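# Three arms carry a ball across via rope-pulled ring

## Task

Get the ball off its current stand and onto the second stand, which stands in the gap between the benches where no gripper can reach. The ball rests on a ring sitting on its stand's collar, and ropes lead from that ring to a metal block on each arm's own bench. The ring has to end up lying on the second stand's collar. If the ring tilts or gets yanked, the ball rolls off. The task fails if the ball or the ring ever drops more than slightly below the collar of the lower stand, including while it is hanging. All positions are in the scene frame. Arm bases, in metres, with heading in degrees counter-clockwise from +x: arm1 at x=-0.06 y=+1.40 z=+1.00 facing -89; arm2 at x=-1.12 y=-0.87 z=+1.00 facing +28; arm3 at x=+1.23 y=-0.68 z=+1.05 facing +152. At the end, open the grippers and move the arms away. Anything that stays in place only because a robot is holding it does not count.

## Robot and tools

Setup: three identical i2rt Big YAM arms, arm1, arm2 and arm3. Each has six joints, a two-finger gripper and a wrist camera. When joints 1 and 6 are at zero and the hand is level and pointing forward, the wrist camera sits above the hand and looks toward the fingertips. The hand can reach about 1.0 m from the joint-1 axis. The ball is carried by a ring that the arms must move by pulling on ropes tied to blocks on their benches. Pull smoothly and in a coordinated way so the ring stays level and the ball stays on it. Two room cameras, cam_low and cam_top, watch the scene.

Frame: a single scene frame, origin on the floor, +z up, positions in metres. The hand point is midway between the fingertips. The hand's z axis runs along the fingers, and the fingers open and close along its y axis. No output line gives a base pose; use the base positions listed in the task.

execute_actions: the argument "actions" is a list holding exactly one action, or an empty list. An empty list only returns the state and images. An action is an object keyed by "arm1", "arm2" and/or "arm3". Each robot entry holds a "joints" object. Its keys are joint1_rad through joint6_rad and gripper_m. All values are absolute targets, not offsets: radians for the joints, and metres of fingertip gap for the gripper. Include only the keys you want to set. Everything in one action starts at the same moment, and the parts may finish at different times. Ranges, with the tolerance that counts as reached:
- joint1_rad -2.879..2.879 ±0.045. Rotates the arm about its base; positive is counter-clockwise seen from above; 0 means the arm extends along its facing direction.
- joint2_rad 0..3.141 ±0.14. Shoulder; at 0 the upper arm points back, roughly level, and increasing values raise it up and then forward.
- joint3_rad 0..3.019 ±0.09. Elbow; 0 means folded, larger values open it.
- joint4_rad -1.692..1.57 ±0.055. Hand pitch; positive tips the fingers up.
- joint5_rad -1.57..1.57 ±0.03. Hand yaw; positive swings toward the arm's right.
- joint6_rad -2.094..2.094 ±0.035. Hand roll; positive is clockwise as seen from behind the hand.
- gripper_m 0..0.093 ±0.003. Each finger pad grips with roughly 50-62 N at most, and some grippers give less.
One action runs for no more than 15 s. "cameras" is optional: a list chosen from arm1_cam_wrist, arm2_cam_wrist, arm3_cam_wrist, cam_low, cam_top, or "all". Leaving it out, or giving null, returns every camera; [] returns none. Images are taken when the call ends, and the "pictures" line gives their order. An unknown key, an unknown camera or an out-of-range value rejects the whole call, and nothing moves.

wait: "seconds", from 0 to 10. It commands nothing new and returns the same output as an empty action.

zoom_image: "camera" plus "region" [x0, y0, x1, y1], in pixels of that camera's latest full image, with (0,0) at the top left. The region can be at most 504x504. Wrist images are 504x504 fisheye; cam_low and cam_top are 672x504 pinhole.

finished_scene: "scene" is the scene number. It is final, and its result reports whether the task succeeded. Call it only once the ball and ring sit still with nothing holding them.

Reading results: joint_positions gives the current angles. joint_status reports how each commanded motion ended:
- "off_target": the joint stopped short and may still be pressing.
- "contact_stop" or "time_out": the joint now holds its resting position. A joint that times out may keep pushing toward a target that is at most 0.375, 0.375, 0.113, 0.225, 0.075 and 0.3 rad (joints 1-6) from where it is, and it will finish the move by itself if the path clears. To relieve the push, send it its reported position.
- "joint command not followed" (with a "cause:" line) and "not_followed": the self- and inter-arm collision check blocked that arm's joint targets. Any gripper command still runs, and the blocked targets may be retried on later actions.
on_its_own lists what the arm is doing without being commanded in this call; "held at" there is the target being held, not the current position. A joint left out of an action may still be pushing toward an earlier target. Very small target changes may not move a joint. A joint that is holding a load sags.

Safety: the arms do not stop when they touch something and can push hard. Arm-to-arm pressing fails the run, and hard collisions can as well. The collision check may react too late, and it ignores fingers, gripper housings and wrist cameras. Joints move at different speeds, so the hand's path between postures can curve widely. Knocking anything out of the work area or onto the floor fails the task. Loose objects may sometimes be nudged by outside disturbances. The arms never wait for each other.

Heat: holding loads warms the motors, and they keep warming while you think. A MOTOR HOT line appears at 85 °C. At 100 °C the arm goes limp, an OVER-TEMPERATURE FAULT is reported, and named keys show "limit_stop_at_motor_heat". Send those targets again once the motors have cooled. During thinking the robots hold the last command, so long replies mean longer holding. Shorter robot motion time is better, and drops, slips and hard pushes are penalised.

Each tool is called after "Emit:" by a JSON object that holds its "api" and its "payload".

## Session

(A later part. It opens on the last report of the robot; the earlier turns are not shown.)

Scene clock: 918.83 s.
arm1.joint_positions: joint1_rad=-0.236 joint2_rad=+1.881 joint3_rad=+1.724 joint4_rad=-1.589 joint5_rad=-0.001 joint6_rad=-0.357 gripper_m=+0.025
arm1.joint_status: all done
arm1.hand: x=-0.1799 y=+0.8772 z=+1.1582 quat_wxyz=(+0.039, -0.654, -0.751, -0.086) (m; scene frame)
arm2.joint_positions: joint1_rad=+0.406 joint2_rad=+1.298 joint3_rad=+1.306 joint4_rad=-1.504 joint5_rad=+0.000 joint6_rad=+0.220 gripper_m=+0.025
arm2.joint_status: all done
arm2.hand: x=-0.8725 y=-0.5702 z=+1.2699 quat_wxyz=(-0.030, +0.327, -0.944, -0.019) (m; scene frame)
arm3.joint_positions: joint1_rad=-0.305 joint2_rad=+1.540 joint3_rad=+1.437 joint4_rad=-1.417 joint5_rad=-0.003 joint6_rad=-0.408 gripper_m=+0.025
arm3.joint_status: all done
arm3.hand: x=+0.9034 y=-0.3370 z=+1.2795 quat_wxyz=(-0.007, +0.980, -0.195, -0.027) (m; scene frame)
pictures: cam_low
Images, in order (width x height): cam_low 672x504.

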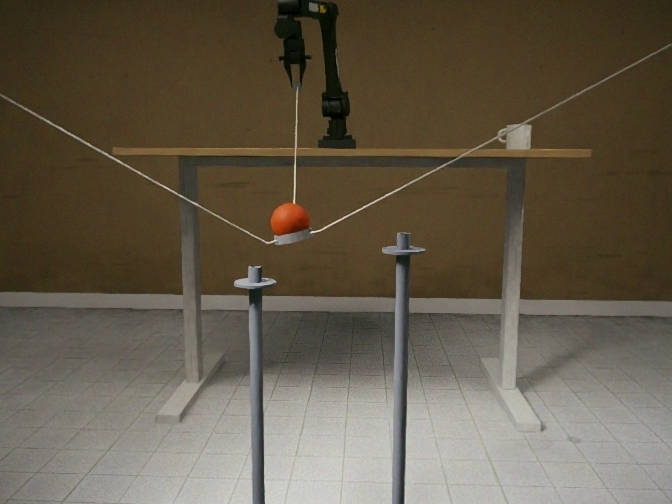

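Emit:
{"api": "execute_actions", "payload": {"actions": [], "cameras": ["cam_low", "cam_top"]}}

Emit:
{"api": "zoom_image", "payload": {"camera": "cam_low", "region": [220, 190, 340, 300]}}

Emit:
{"api": "zoom_image", "payload": {"camera": "cam_top", "region": [280, 235, 340, 280]}}

Scene clock: 934.33 s.
arm1.joint_positions: joint1_rad=-0.236 joint2_rad=+1.881 joint3_rad=+1.724 joint4_rad=-1.589 joint5_rad=-0.001 joint6_rad=-0.358 gripper_m=+0.025
arm1.joint_status: all done
arm1.hand: x=-0.1799 y=+0.8772 z=+1.1582 quat_wxyz=(+0.039, -0.653, -0.751, -0.086) (m; scene frame)
arm2.joint_positions: joint1_rad=+0.406 joint2_rad=+1.298 joint3_rad=+1.306 joint4_rad=-1.504 joint5_rad=+0.000 joint6_rad=+0.221 gripper_m=+0.025
arm2.joint_status: all done
arm2.hand: x=-0.8725 y=-0.5702 z=+1.2699 quat_wxyz=(-0.030, +0.327, -0.944, -0.019) (m; scene frame)
arm3.joint_positions: joint1_rad=-0.305 joint2_rad=+1.540 joint3_rad=+1.437 joint4_rad=-1.417 joint5_rad=-0.003 joint6_rad=-0.407 gripper_m=+0.025
arm3.joint_status: all done
arm3.hand: x=+0.9034 y=-0.3370 z=+1.2795 quat_wxyz=(-0.007, +0.980, -0.195, -0.027) (m; scene frame)
pictures: cam_low, cam_top
Images, in order (width x height): cam_low 672x504, cam_top 672x504.

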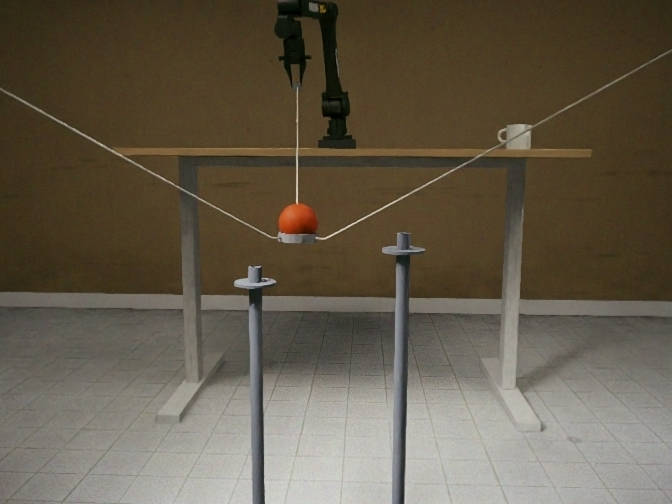

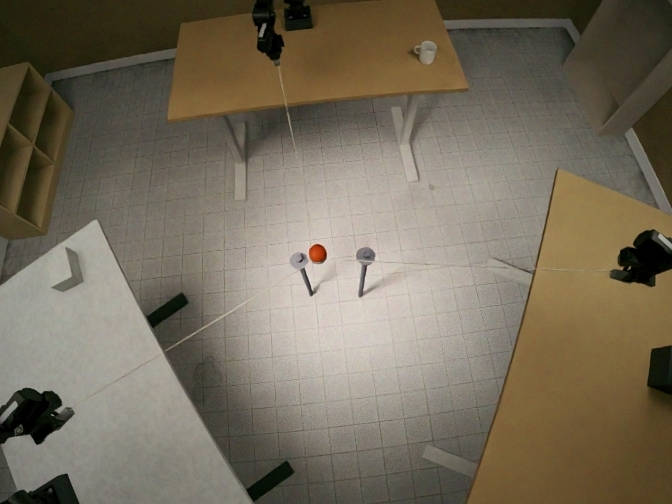

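Region (220, 190, 340, 300) of cam_low's 672x504 image, scaled by 4.200, with more detail than that image has; it fills the top 462 rows of this view, and the rest is white.

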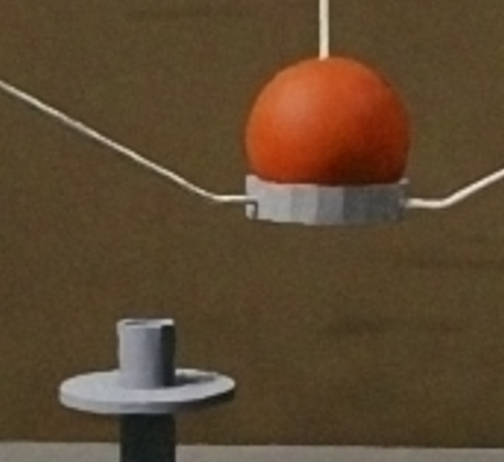

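Region (280, 235, 340, 280) of cam_top's 672x504 image, scaled by 8.400, with more detail than that image has; it fills the top 378 rows of this view, and the rest is white.

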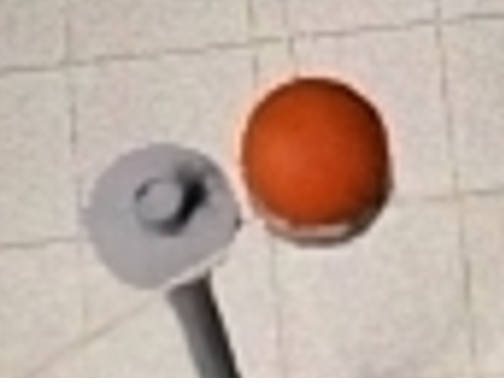

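Emit:
{"api": "execute_actions", "payload": {"actions": [{"arm1":{"joints":{"joint1_rad":-0.337,"joint2_rad":1.893,"joint4_rad":-1.558,"joint6_rad":-0.473}},"arm2":{"joints":{"joint1_rad":0.536,"joint2_rad":1.243,"joint3_rad":1.222,"joint6_rad":0.363}},"arm3":{"joints":{"joint1_rad":-0.244,"joint2_rad":1.652,"joint3_rad":1.593,"joint6_rad":-0.333}}}], "cameras": ["cam_low"]}}

Emit:
{"api": "zoom_image", "payload": {"camera": "cam_low", "region": [200, 190, 340, 300]}}

Scene clock: 1014.00 s.
arm1.joint_positions: joint1_rad=-0.341 joint2_rad=+1.904 joint3_rad=+1.724 joint4_rad=-1.558 joint5_rad=-0.002 joint6_rad=-0.463 gripper_m=+0.025
arm1.joint_status: all done
arm1.hand: x=-0.2365 y=+0.8845 z=+1.1444 quat_wxyz=(+0.028, -0.654, -0.751, -0.086) (m; scene frame)
arm2.joint_positions: joint1_rad=+0.540 joint2_rad=+1.260 joint3_rad=+1.230 joint4_rad=-1.504 joint5_rad=+0.001 joint6_rad=+0.356 gripper_m=+0.025
arm2.joint_status: all done
arm2.hand: x=-0.9269 y=-0.5609 z=+1.2531 quat_wxyz=(-0.013, +0.327, -0.945, -0.010) (m; scene frame)
arm3.joint_positions: joint1_rad=-0.241 joint2_rad=+1.672 joint3_rad=+1.548 joint4_rad=-1.416 joint5_rad=-0.003 joint6_rad=-0.343 gripper_m=+0.025
arm3.joint_status: all done
arm3.hand: x=+0.8497 y=-0.3296 z=+1.2611 quat_wxyz=(+0.000, +0.981, -0.195, -0.019) (m; scene frame)
pictures: cam_low
Images, in order (width x height): cam_low 672x504.

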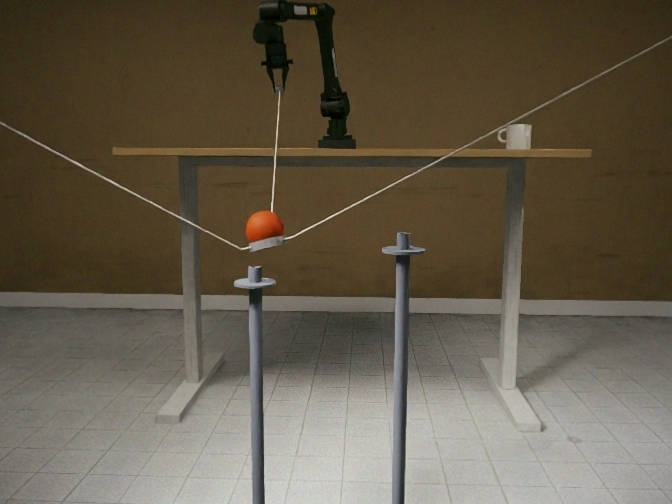

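Region (200, 190, 340, 300) of cam_low's 672x504 image, scaled by 3.600, with more detail than that image has; it fills the top 396 rows of this view, and the rest is white.

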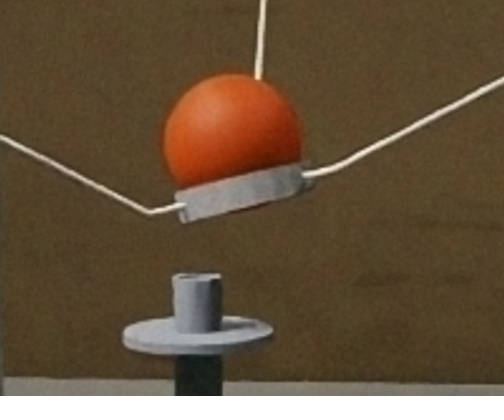

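Emit:
{"api": "execute_actions", "payload": {"actions": [], "cameras": ["cam_low", "cam_top"]}}

Emit:
{"api": "zoom_image", "payload": {"camera": "cam_low", "region": [210, 200, 320, 300]}}

Emit:
{"api": "zoom_image", "payload": {"camera": "cam_top", "region": [280, 235, 330, 280]}}

Scene clock: 1030.40 s.
arm1.joint_positions: joint1_rad=-0.341 joint2_rad=+1.904 joint3_rad=+1.724 joint4_rad=-1.558 joint5_rad=-0.002 joint6_rad=-0.463 gripper_m=+0.025
arm1.joint_status: all done
arm1.hand: x=-0.2365 y=+0.8845 z=+1.1444 quat_wxyz=(+0.028, -0.654, -0.751, -0.086) (m; scene frame)
arm2.joint_positions: joint1_rad=+0.540 joint2_rad=+1.260 joint3_rad=+1.230 joint4_rad=-1.504 joint5_rad=+0.001 joint6_rad=+0.356 gripper_m=+0.025
arm2.joint_status: all done
arm2.hand: x=-0.9269 y=-0.5609 z=+1.2531 quat_wxyz=(-0.013, +0.326, -0.945, -0.010) (m; scene frame)
arm3.joint_positions: joint1_rad=-0.241 joint2_rad=+1.672 joint3_rad=+1.548 joint4_rad=-1.416 joint5_rad=-0.003 joint6_rad=-0.342 gripper_m=+0.025
arm3.joint_status: all done
arm3.hand: x=+0.8497 y=-0.3296 z=+1.2611 quat_wxyz=(+0.000, +0.981, -0.195, -0.019) (m; scene frame)
pictures: cam_low, cam_top
Images, in order (width x height): cam_low 672x504, cam_top 672x504.

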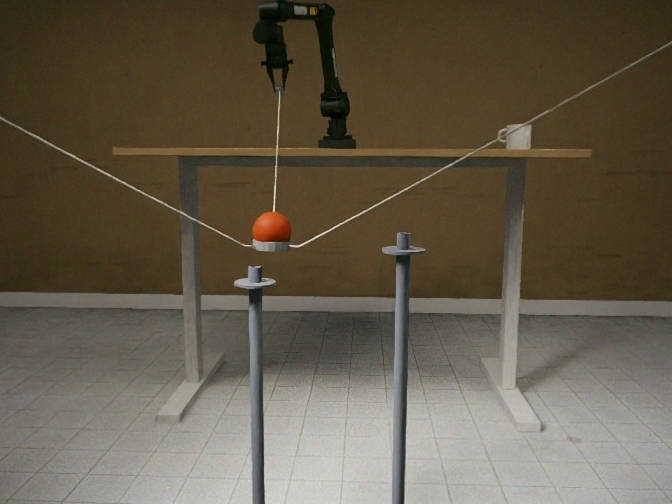

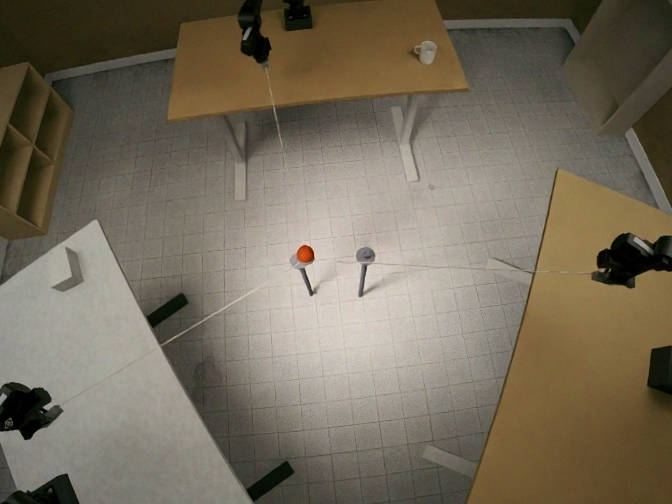

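Region (210, 200, 320, 300) of cam_low's 672x504 image, scaled by 4.582, with more detail than that image has; it fills the top 458 rows of this view, and the rest is white.

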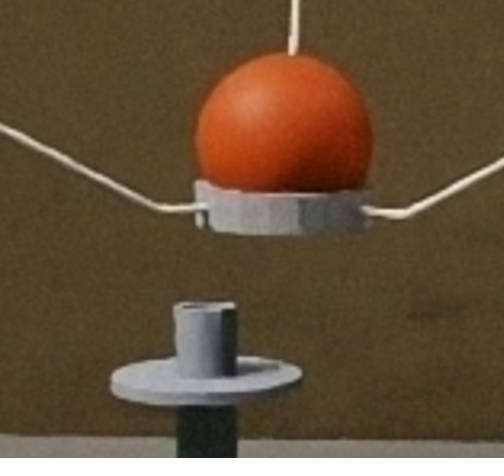

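Region (280, 235, 330, 280) of cam_top's 672x504 image, scaled by 10.080, with more detail than that image has; it fills the top 454 rows of this view, and the rest is white.

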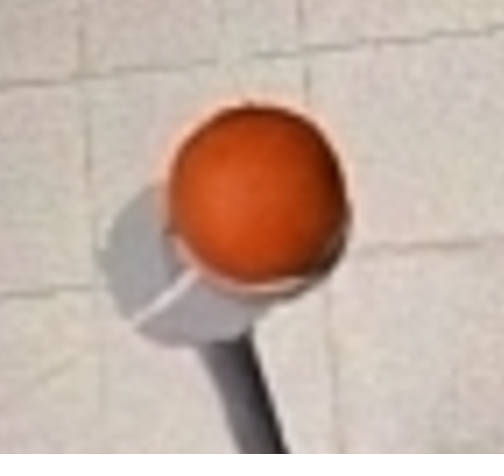

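Emit:
{"api": "execute_actions", "payload": {"actions": [{"arm1":{"joints":{"joint1_rad":-0.409,"joint2_rad":1.915,"joint4_rad":-1.544,"joint6_rad":-0.544}},"arm2":{"joints":{"joint1_rad":0.640,"joint3_rad":1.191,"joint6_rad":0.468}},"arm3":{"joints":{"joint1_rad":-0.201,"joint2_rad":1.750,"joint3_rad":1.688,"joint6_rad":-0.300}}}], "cameras": ["cam_low"]}}

Emit:
{"api": "zoom_image", "payload": {"camera": "cam_low", "region": [200, 200, 310, 300]}}

Scene clock: 1078.63 s.
arm1.joint_positions: joint1_rad=-0.404 joint2_rad=+1.925 joint3_rad=+1.724 joint4_rad=-1.544 joint5_rad=-0.002 joint6_rad=-0.534 gripper_m=+0.025
arm1.joint_status: all done
arm1.hand: x=-0.2697 y=+0.8931 z=+1.1322 quat_wxyz=(+0.024, -0.650, -0.754, -0.091) (m; scene frame)
arm2.joint_positions: joint1_rad=+0.642 joint2_rad=+1.259 joint3_rad=+1.198 joint4_rad=-1.504 joint5_rad=+0.001 joint6_rad=+0.461 gripper_m=+0.025
arm2.joint_status: all done
arm2.hand: x=-0.9631 y=-0.5509 z=+1.2412 quat_wxyz=(-0.001, +0.325, -0.946, -0.001) (m; scene frame)
arm3.joint_positions: joint1_rad=-0.202 joint2_rad=+1.763 joint3_rad=+1.640 joint4_rad=-1.416 joint5_rad=-0.003 joint6_rad=-0.309 gripper_m=+0.025
arm3.joint_status: all done
arm3.hand: x=+0.8109 y=-0.3230 z=+1.2514 quat_wxyz=(-0.001, +0.981, -0.192, -0.020) (m; scene frame)
pictures: cam_low
Images, in order (width x height): cam_low 672x504.

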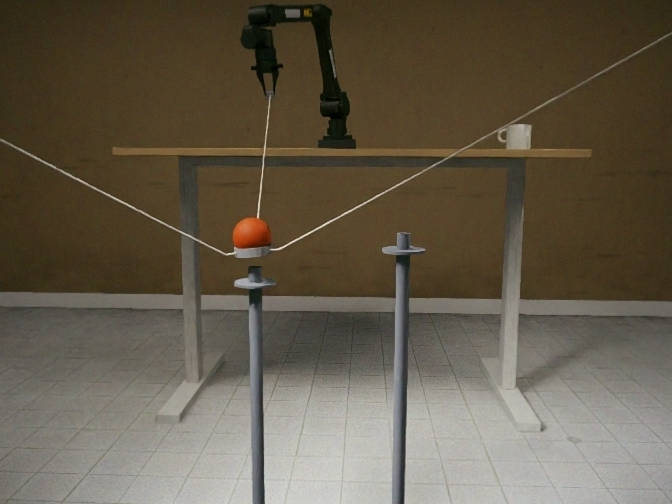

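Region (200, 200, 310, 300) of cam_low's 672x504 image, scaled by 4.582, with more detail than that image has; it fills the top 458 rows of this view, and the rest is white.

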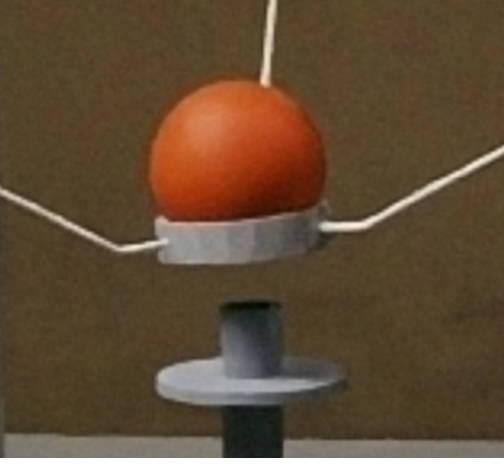

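Emit:
{"api": "execute_actions", "payload": {"actions": [], "cameras": ["cam_low", "cam_top"]}}

Emit:
{"api": "zoom_image", "payload": {"camera": "cam_low", "region": [200, 200, 310, 300]}}

Emit:
{"api": "zoom_image", "payload": {"camera": "cam_top", "region": [278, 236, 318, 276]}}

Scene clock: 1091.83 s.
arm1.joint_positions: joint1_rad=-0.404 joint2_rad=+1.925 joint3_rad=+1.724 joint4_rad=-1.544 joint5_rad=-0.002 joint6_rad=-0.534 gripper_m=+0.025
arm1.joint_status: all done
arm1.hand: x=-0.2697 y=+0.8931 z=+1.1322 quat_wxyz=(+0.024, -0.650, -0.754, -0.091) (m; scene frame)
arm2.joint_positions: joint1_rad=+0.642 joint2_rad=+1.259 joint3_rad=+1.198 joint4_rad=-1.504 joint5_rad=+0.001 joint6_rad=+0.461 gripper_m=+0.025
arm2.joint_status: all done
arm2.hand: x=-0.9631 y=-0.5509 z=+1.2412 quat_wxyz=(-0.001, +0.325, -0.946, -0.001) (m; scene frame)
arm3.joint_positions: joint1_rad=-0.202 joint2_rad=+1.763 joint3_rad=+1.640 joint4_rad=-1.416 joint5_rad=-0.003 joint6_rad=-0.309 gripper_m=+0.025
arm3.joint_status: all done
arm3.hand: x=+0.8109 y=-0.3230 z=+1.2514 quat_wxyz=(-0.001, +0.981, -0.192, -0.020) (m; scene frame)
pictures: cam_low, cam_top
Images, in order (width x height): cam_low 672x504, cam_top 672x504.

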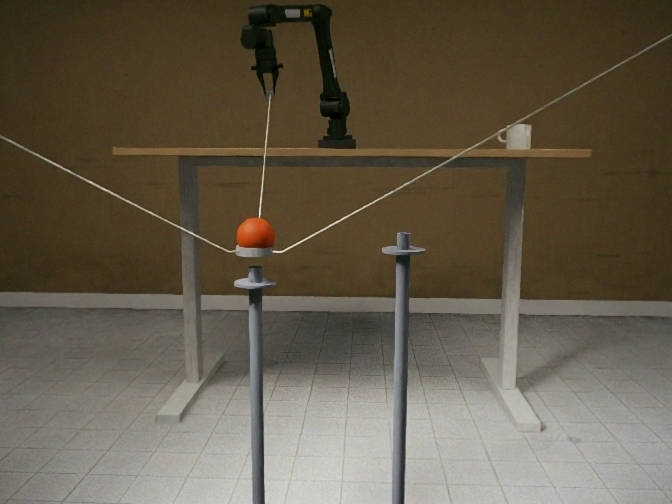

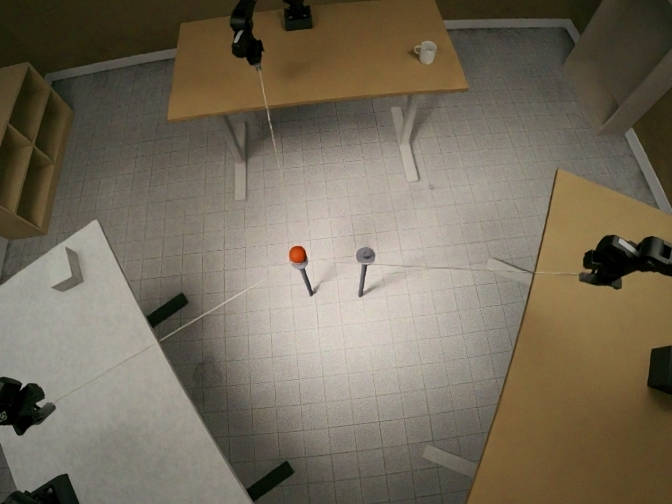

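Region (200, 200, 310, 300) of cam_low's 672x504 image, scaled by 4.582, with more detail than that image has; it fills the top 458 rows of this view, and the rest is white.

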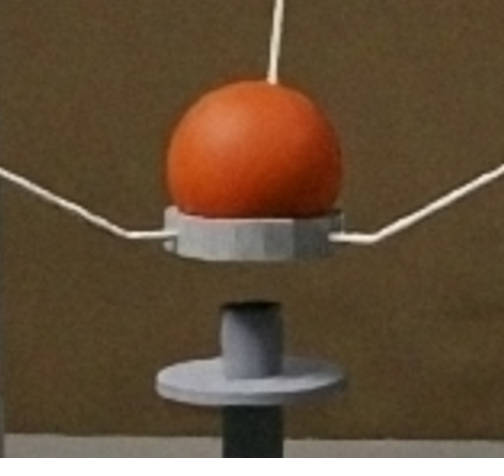

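Region (278, 236, 318, 276) of cam_top's 672x504 image, scaled by 12.600, with more detail than that image has.

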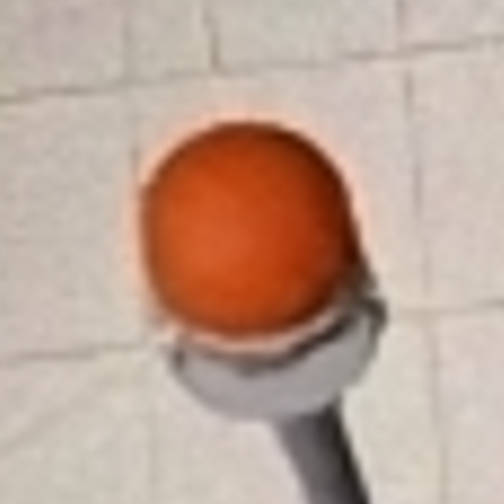

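Emit:
{"api": "execute_actions", "payload": {"actions": [{"arm1":{"joints":{"joint2_rad":1.953}},"arm2":{"joints":{"joint2_rad":1.310}},"arm3":{"joints":{"joint2_rad":1.803}}}], "cameras": ["cam_low", "cam_top"]}}

Emit:
{"api": "zoom_image", "payload": {"camera": "cam_low", "region": [200, 200, 310, 300]}}

Emit:
{"api": "zoom_image", "payload": {"camera": "cam_top", "region": [278, 236, 318, 276]}}

Scene clock: 1131.90 s.
arm1.joint_positions: joint1_rad=-0.404 joint2_rad=+1.967 joint3_rad=+1.724 joint4_rad=-1.544 joint5_rad=-0.002 joint6_rad=-0.535 gripper_m=+0.025
arm1.joint_status: all done
arm1.hand: x=-0.2694 y=+0.8932 z=+1.1101 quat_wxyz=(+0.031, -0.649, -0.752, -0.111) (m; scene frame)
arm2.joint_positions: joint1_rad=+0.642 joint2_rad=+1.322 joint3_rad=+1.198 joint4_rad=-1.504 joint5_rad=+0.001 joint6_rad=+0.461 gripper_m=+0.025
arm2.joint_status: all done
arm2.hand: x=-0.9604 y=-0.5452 z=+1.2203 quat_wxyz=(+0.021, +0.325, -0.945, +0.022) (m; scene frame)
arm3.joint_positions: joint1_rad=-0.202 joint2_rad=+1.813 joint3_rad=+1.640 joint4_rad=-1.416 joint5_rad=-0.003 joint6_rad=-0.309 gripper_m=+0.025
arm3.joint_status: all done
arm3.hand: x=+0.8084 y=-0.3215 z=+1.2246 quat_wxyz=(+0.012, +0.981, -0.192, +0.002) (m; scene frame)
pictures: cam_low, cam_top
Images, in order (width x height): cam_low 672x504, cam_top 672x504.

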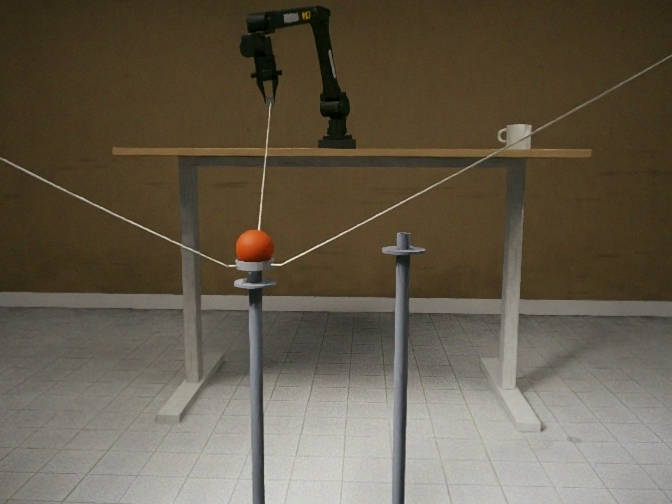

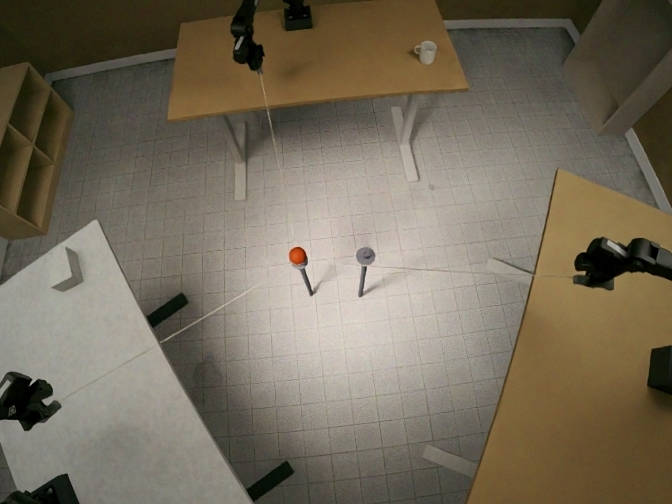

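Region (200, 200, 310, 300) of cam_low's 672x504 image, scaled by 4.582, with more detail than that image has; it fills the top 458 rows of this view, and the rest is white.

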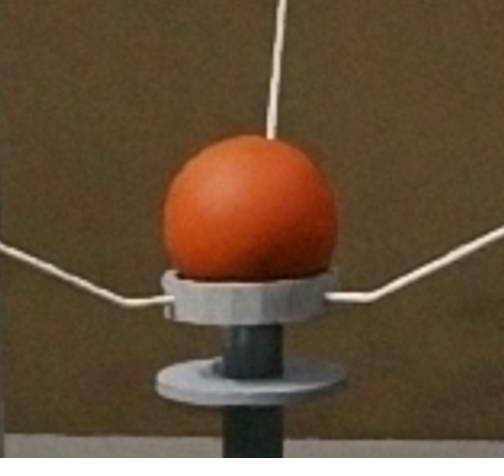

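Region (278, 236, 318, 276) of cam_top's 672x504 image, scaled by 12.600, with more detail than that image has.

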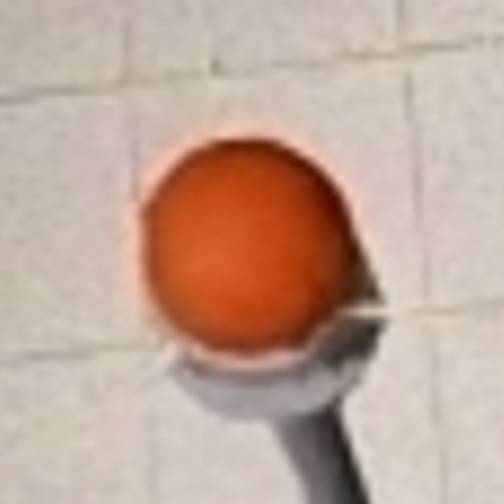

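Emit:
{"api": "execute_actions", "payload": {"actions": [{"arm1":{"joints":{"joint2_rad":2.006,"joint3_rad":1.429,"joint4_rad":-0.962}},"arm2":{"joints":{"joint2_rad":1.864,"joint4_rad":-0.882}},"arm3":{"joints":{"joint2_rad":2.071,"joint3_rad":1.363,"joint4_rad":-0.832}}}]}}

Emit:
{"api": "zoom_image", "payload": {"camera": "cam_low", "region": [200, 200, 310, 300]}}

Scene clock: 1198.87 s.
arm1.joint_positions: joint1_rad=-0.404 joint2_rad=+2.016 joint3_rad=+1.420 joint4_rad=-0.990 joint5_rad=+0.000 joint6_rad=-0.537 gripper_m=+0.025
arm1.joint_status: all done
arm1.hand: x=-0.2715 y=+0.8855 z=+0.9708 quat_wxyz=(+0.000, -0.652, -0.758, -0.016) (m; scene frame)
arm2.joint_positions: joint1_rad=+0.642 joint2_rad=+1.874 joint3_rad=+1.190 joint4_rad=-0.890 joint5_rad=+0.001 joint6_rad=+0.461 gripper_m=+0.025
arm2.joint_status: all done
arm2.hand: x=-0.9024 y=-0.4236 z=+0.9825 quat_wxyz=(+0.003, +0.325, -0.946, +0.003) (m; scene frame)
arm3.joint_positions: joint1_rad=-0.202 joint2_rad=+2.097 joint3_rad=+1.350 joint4_rad=-0.848 joint5_rad=+0.002 joint6_rad=-0.307 gripper_m=+0.025
arm3.joint_status: all done
arm3.hand: x=+0.8097 y=-0.3266 z=+0.9729 quat_wxyz=(+0.011, +0.981, -0.194, +0.005) (m; scene frame)
pictures: arm1_cam_wrist, arm2_cam_wrist, arm3_cam_wrist, cam_low, cam_top
Images, in order (width x height): arm1_cam_wrist 504x504, arm2_cam_wrist 504x504, arm3_cam_wrist 504x504, cam_low 672x504, cam_top 672x504.

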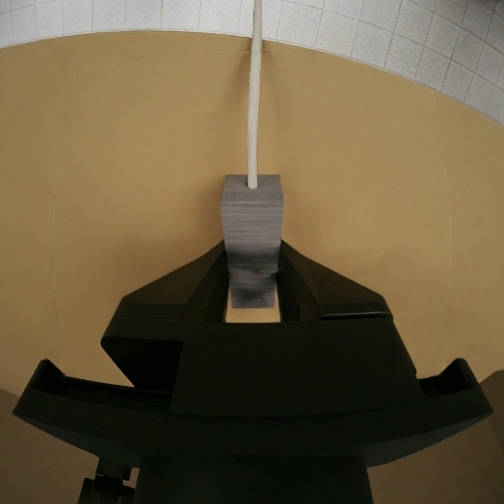

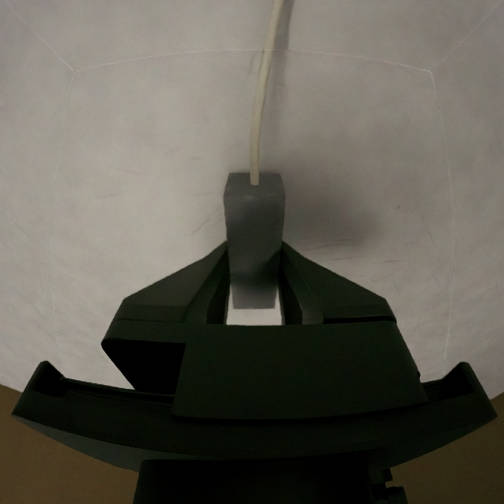

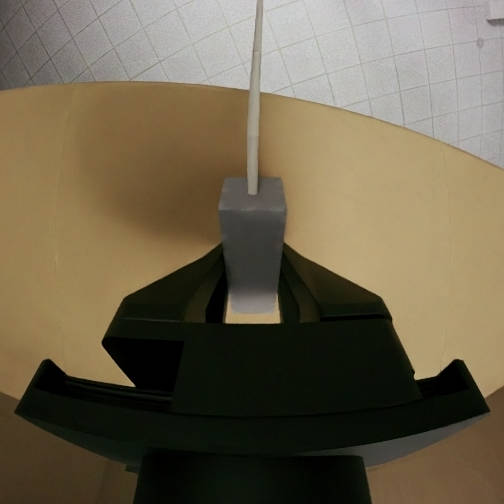

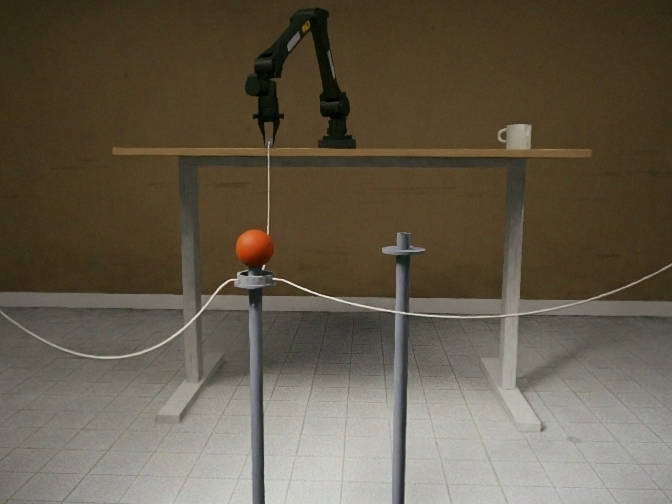

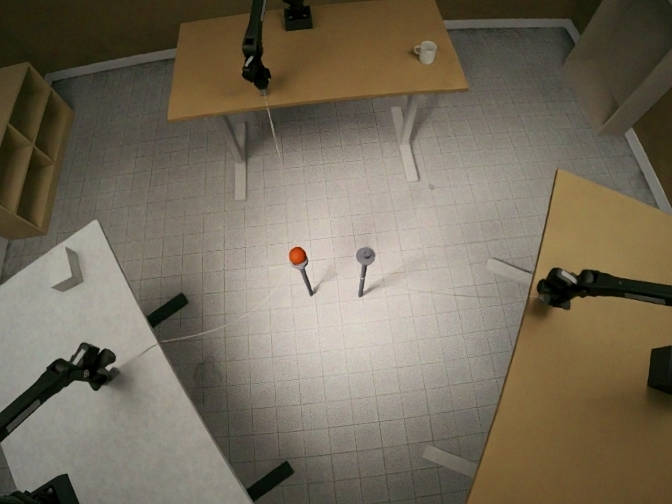

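Region (200, 200, 310, 300) of cam_low's 672x504 image, scaled by 4.582, with more detail than that image has; it fills the top 458 rows of this view, and the rest is white.

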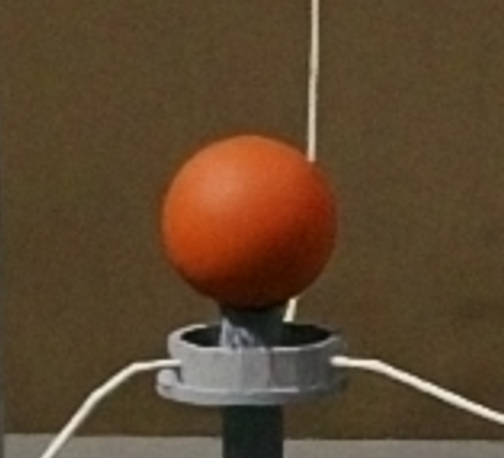

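Emit:
{"api": "execute_actions", "payload": {"actions": []}}

Scene clock: 1211.47 s.
arm1.joint_positions: joint1_rad=-0.404 joint2_rad=+2.016 joint3_rad=+1.420 joint4_rad=-0.990 joint5_rad=+0.000 joint6_rad=-0.537 gripper_m=+0.025
arm1.joint_status: all done
arm1.hand: x=-0.2715 y=+0.8855 z=+0.9708 quat_wxyz=(+0.000, -0.652, -0.758, -0.016) (m; scene frame)
arm2.joint_positions: joint1_rad=+0.642 joint2_rad=+1.874 joint3_rad=+1.190 joint4_rad=-0.890 joint5_rad=+0.001 joint6_rad=+0.461 gripper_m=+0.025
arm2.joint_status: all done
arm2.hand: x=-0.9024 y=-0.4236 z=+0.9825 quat_wxyz=(+0.003, +0.325, -0.946, +0.003) (m; scene frame)
arm3.joint_positions: joint1_rad=-0.202 joint2_rad=+2.097 joint3_rad=+1.350 joint4_rad=-0.848 joint5_rad=+0.002 joint6_rad=-0.307 gripper_m=+0.025
arm3.joint_status: all done
arm3.hand: x=+0.8097 y=-0.3266 z=+0.9729 quat_wxyz=(+0.011, +0.981, -0.194, +0.005) (m; scene frame)
pictures: arm1_cam_wrist, arm2_cam_wrist, arm3_cam_wrist, cam_low, cam_top
Images, in order (width x height): arm1_cam_wrist 504x504, arm2_cam_wrist 504x504, arm3_cam_wrist 504x504, cam_low 672x504, cam_top 672x504.

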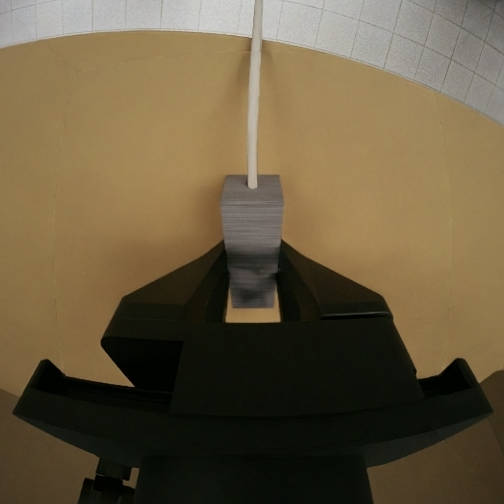

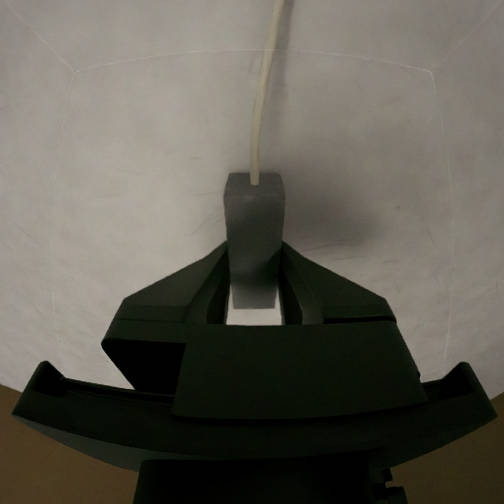

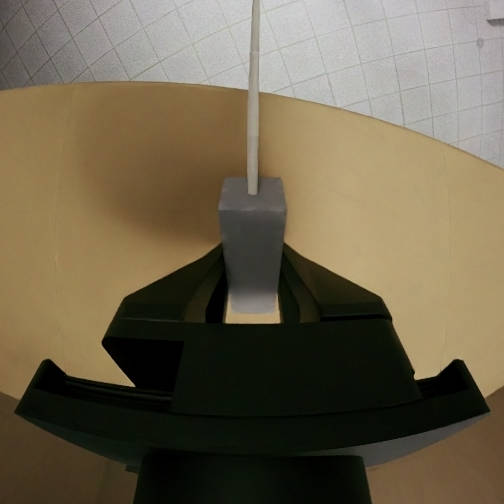

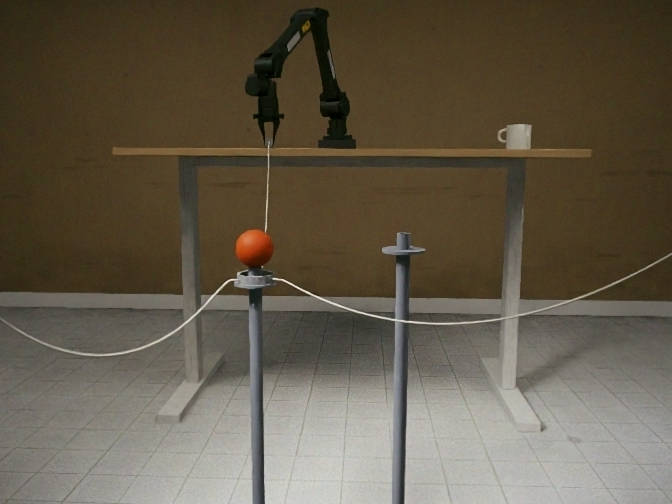

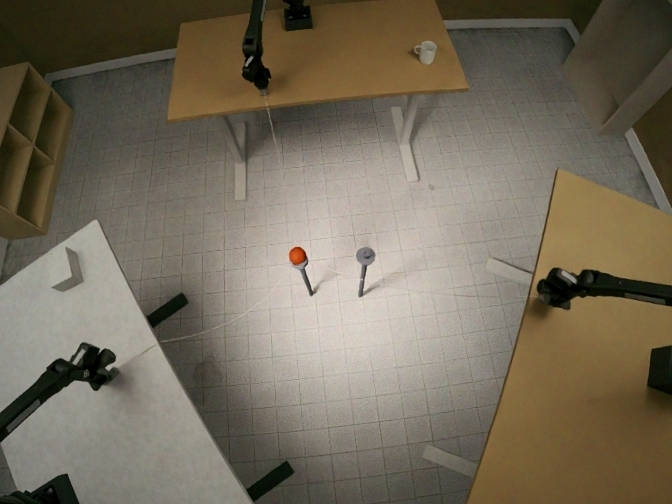

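Emit:
{"api": "execute_actions", "payload": {"actions": [{"arm1":{"joints":{"gripper_m":0.055}},"arm2":{"joints":{"gripper_m":0.055}},"arm3":{"joints":{"gripper_m":0.055}}}]}}

Scene clock: 1217.53 s.
arm1.joint_positions: joint1_rad=-0.404 joint2_rad=+2.016 joint3_rad=+1.420 joint4_rad=-0.978 joint5_rad=+0.000 joint6_rad=-0.537 gripper_m=+0.055
arm1.joint_status: all done
arm1.hand: x=-0.2726 y=+0.8827 z=+0.9707 quat_wxyz=(-0.002, -0.653, -0.758, -0.010) (m; scene frame)
arm2.joint_positions: joint1_rad=+0.642 joint2_rad=+1.869 joint3_rad=+1.190 joint4_rad=-0.890 joint5_rad=+0.001 joint6_rad=+0.462 gripper_m=+0.055
arm2.joint_status: all done
arm2.hand: x=-0.9021 y=-0.4230 z=+0.9846 quat_wxyz=(+0.001, +0.325, -0.946, +0.001) (m; scene frame)
arm3.joint_positions: joint1_rad=-0.202 joint2_rad=+2.097 joint3_rad=+1.350 joint4_rad=-0.844 joint5_rad=+0.002 joint6_rad=-0.307 gripper_m=+0.055
arm3.joint_status: all done
arm3.hand: x=+0.8090 y=-0.3260 z=+0.9729 quat_wxyz=(+0.010, +0.981, -0.194, +0.004) (m; scene frame)
pictures: arm1_cam_wrist, arm2_cam_wrist, arm3_cam_wrist, cam_low, cam_top
Images, in order (width x height): arm1_cam_wrist 504x504, arm2_cam_wrist 504x504, arm3_cam_wrist 504x504, cam_low 672x504, cam_top 672x504.

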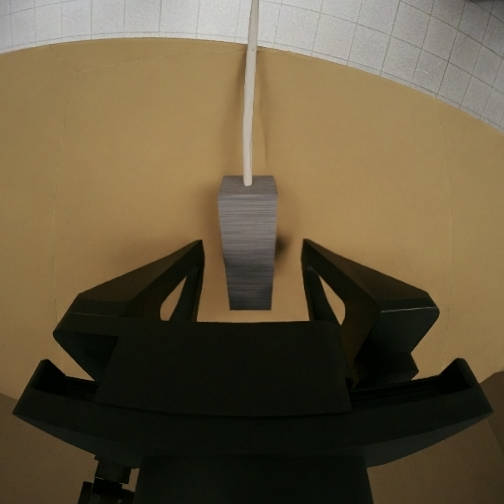

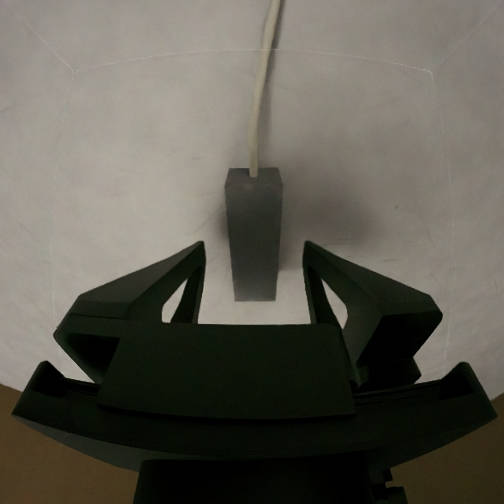

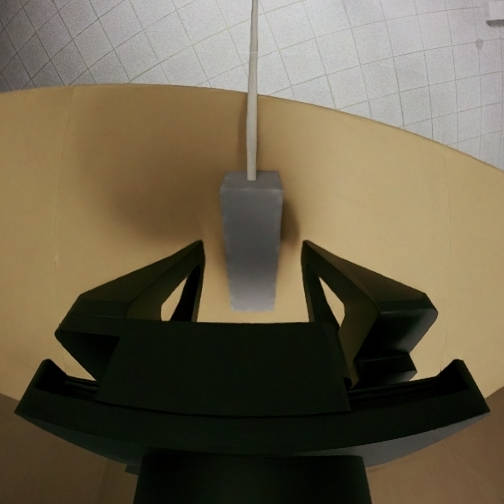

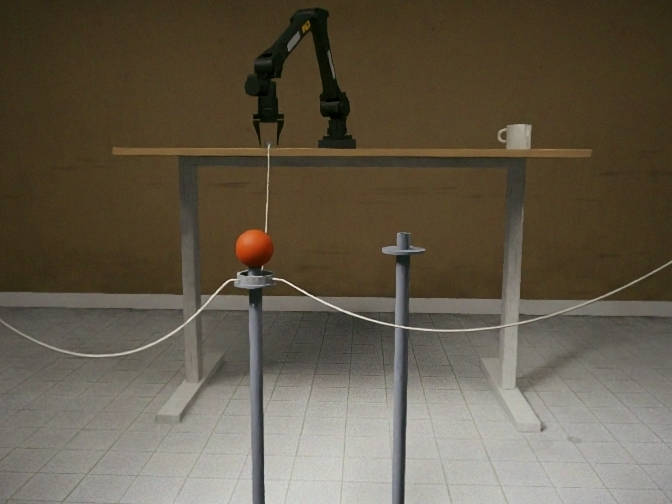

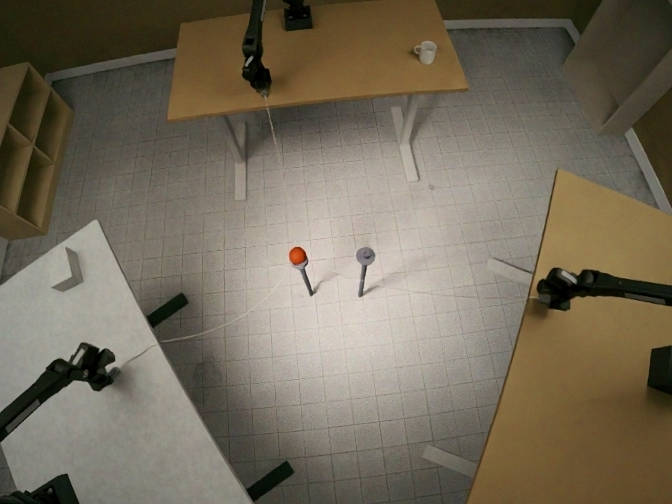

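Emit:
{"api": "execute_actions", "payload": {"actions": [{"arm1":{"joints":{"joint2_rad":1.55,"gripper_m":0.08}},"arm2":{"joints":{"joint2_rad":1.40,"gripper_m":0.08}},"arm3":{"joints":{"joint2_rad":1.62,"gripper_m":0.08}}}]}}

Scene clock: 1224.33 s.
arm1.joint_positions: joint1_rad=-0.404 joint2_rad=+1.552 joint3_rad=+1.414 joint4_rad=-0.976 joint5_rad=+0.000 joint6_rad=-0.537 gripper_m=+0.080
arm1.joint_status: all done
arm1.hand: x=-0.2794 y=+0.8731 z=+1.2252 quat_wxyz=(-0.074, -0.638, -0.738, +0.206) (m; scene frame)
arm2.joint_positions: joint1_rad=+0.642 joint2_rad=+1.394 joint3_rad=+1.190 joint4_rad=-0.889 joint5_rad=+0.001 joint6_rad=+0.462 gripper_m=+0.080
arm2.joint_status: all done
arm2.hand: x=-0.8956 y=-0.4100 z=+1.2176 quat_wxyz=(-0.165, +0.316, -0.919, -0.167) (m; scene frame)
arm3.joint_positions: joint1_rad=-0.202 joint2_rad=+1.612 joint3_rad=+1.350 joint4_rad=-0.841 joint5_rad=+0.002 joint6_rad=-0.307 gripper_m=+0.080
arm3.joint_status: all done
arm3.hand: x=+0.7826 y=-0.2984 z=+1.2423 quat_wxyz=(-0.107, +0.953, -0.190, -0.208) (m; scene frame)
pictures: arm1_cam_wrist, arm2_cam_wrist, arm3_cam_wrist, cam_low, cam_top
Images, in order (width x height): arm1_cam_wrist 504x504, arm2_cam_wrist 504x504, arm3_cam_wrist 504x504, cam_low 672x504, cam_top 672x504.

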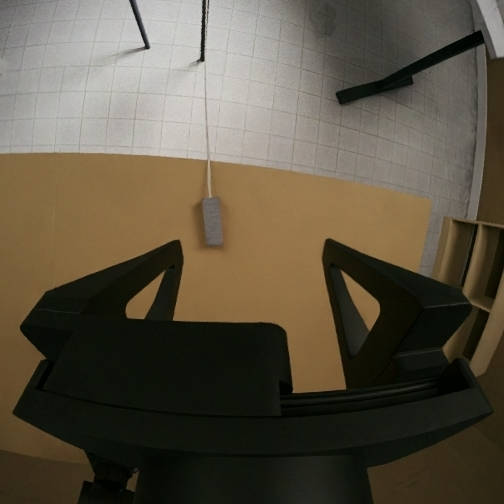

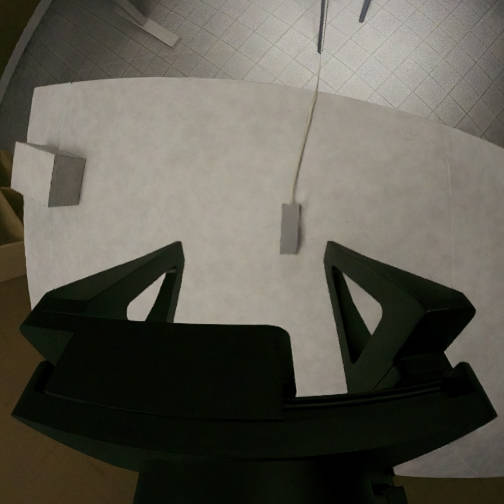

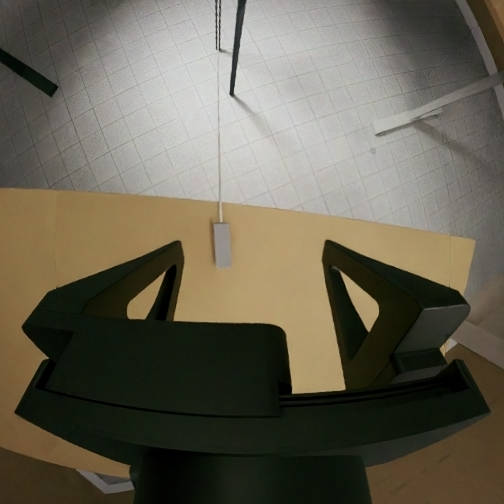

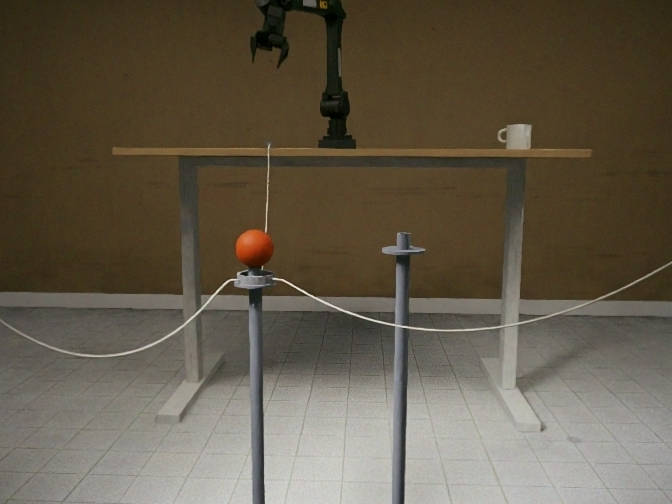

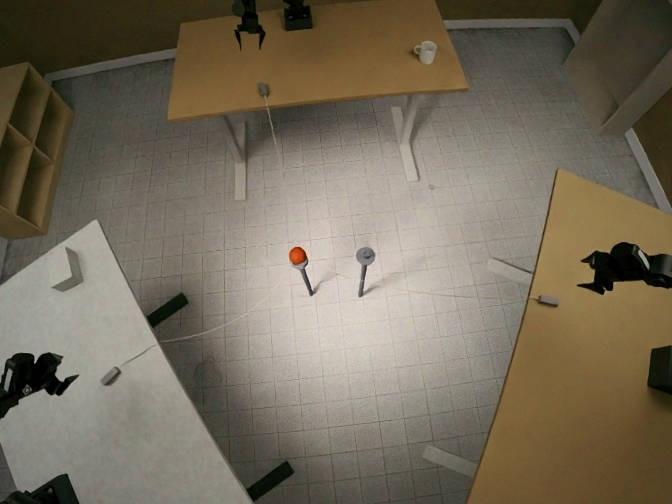

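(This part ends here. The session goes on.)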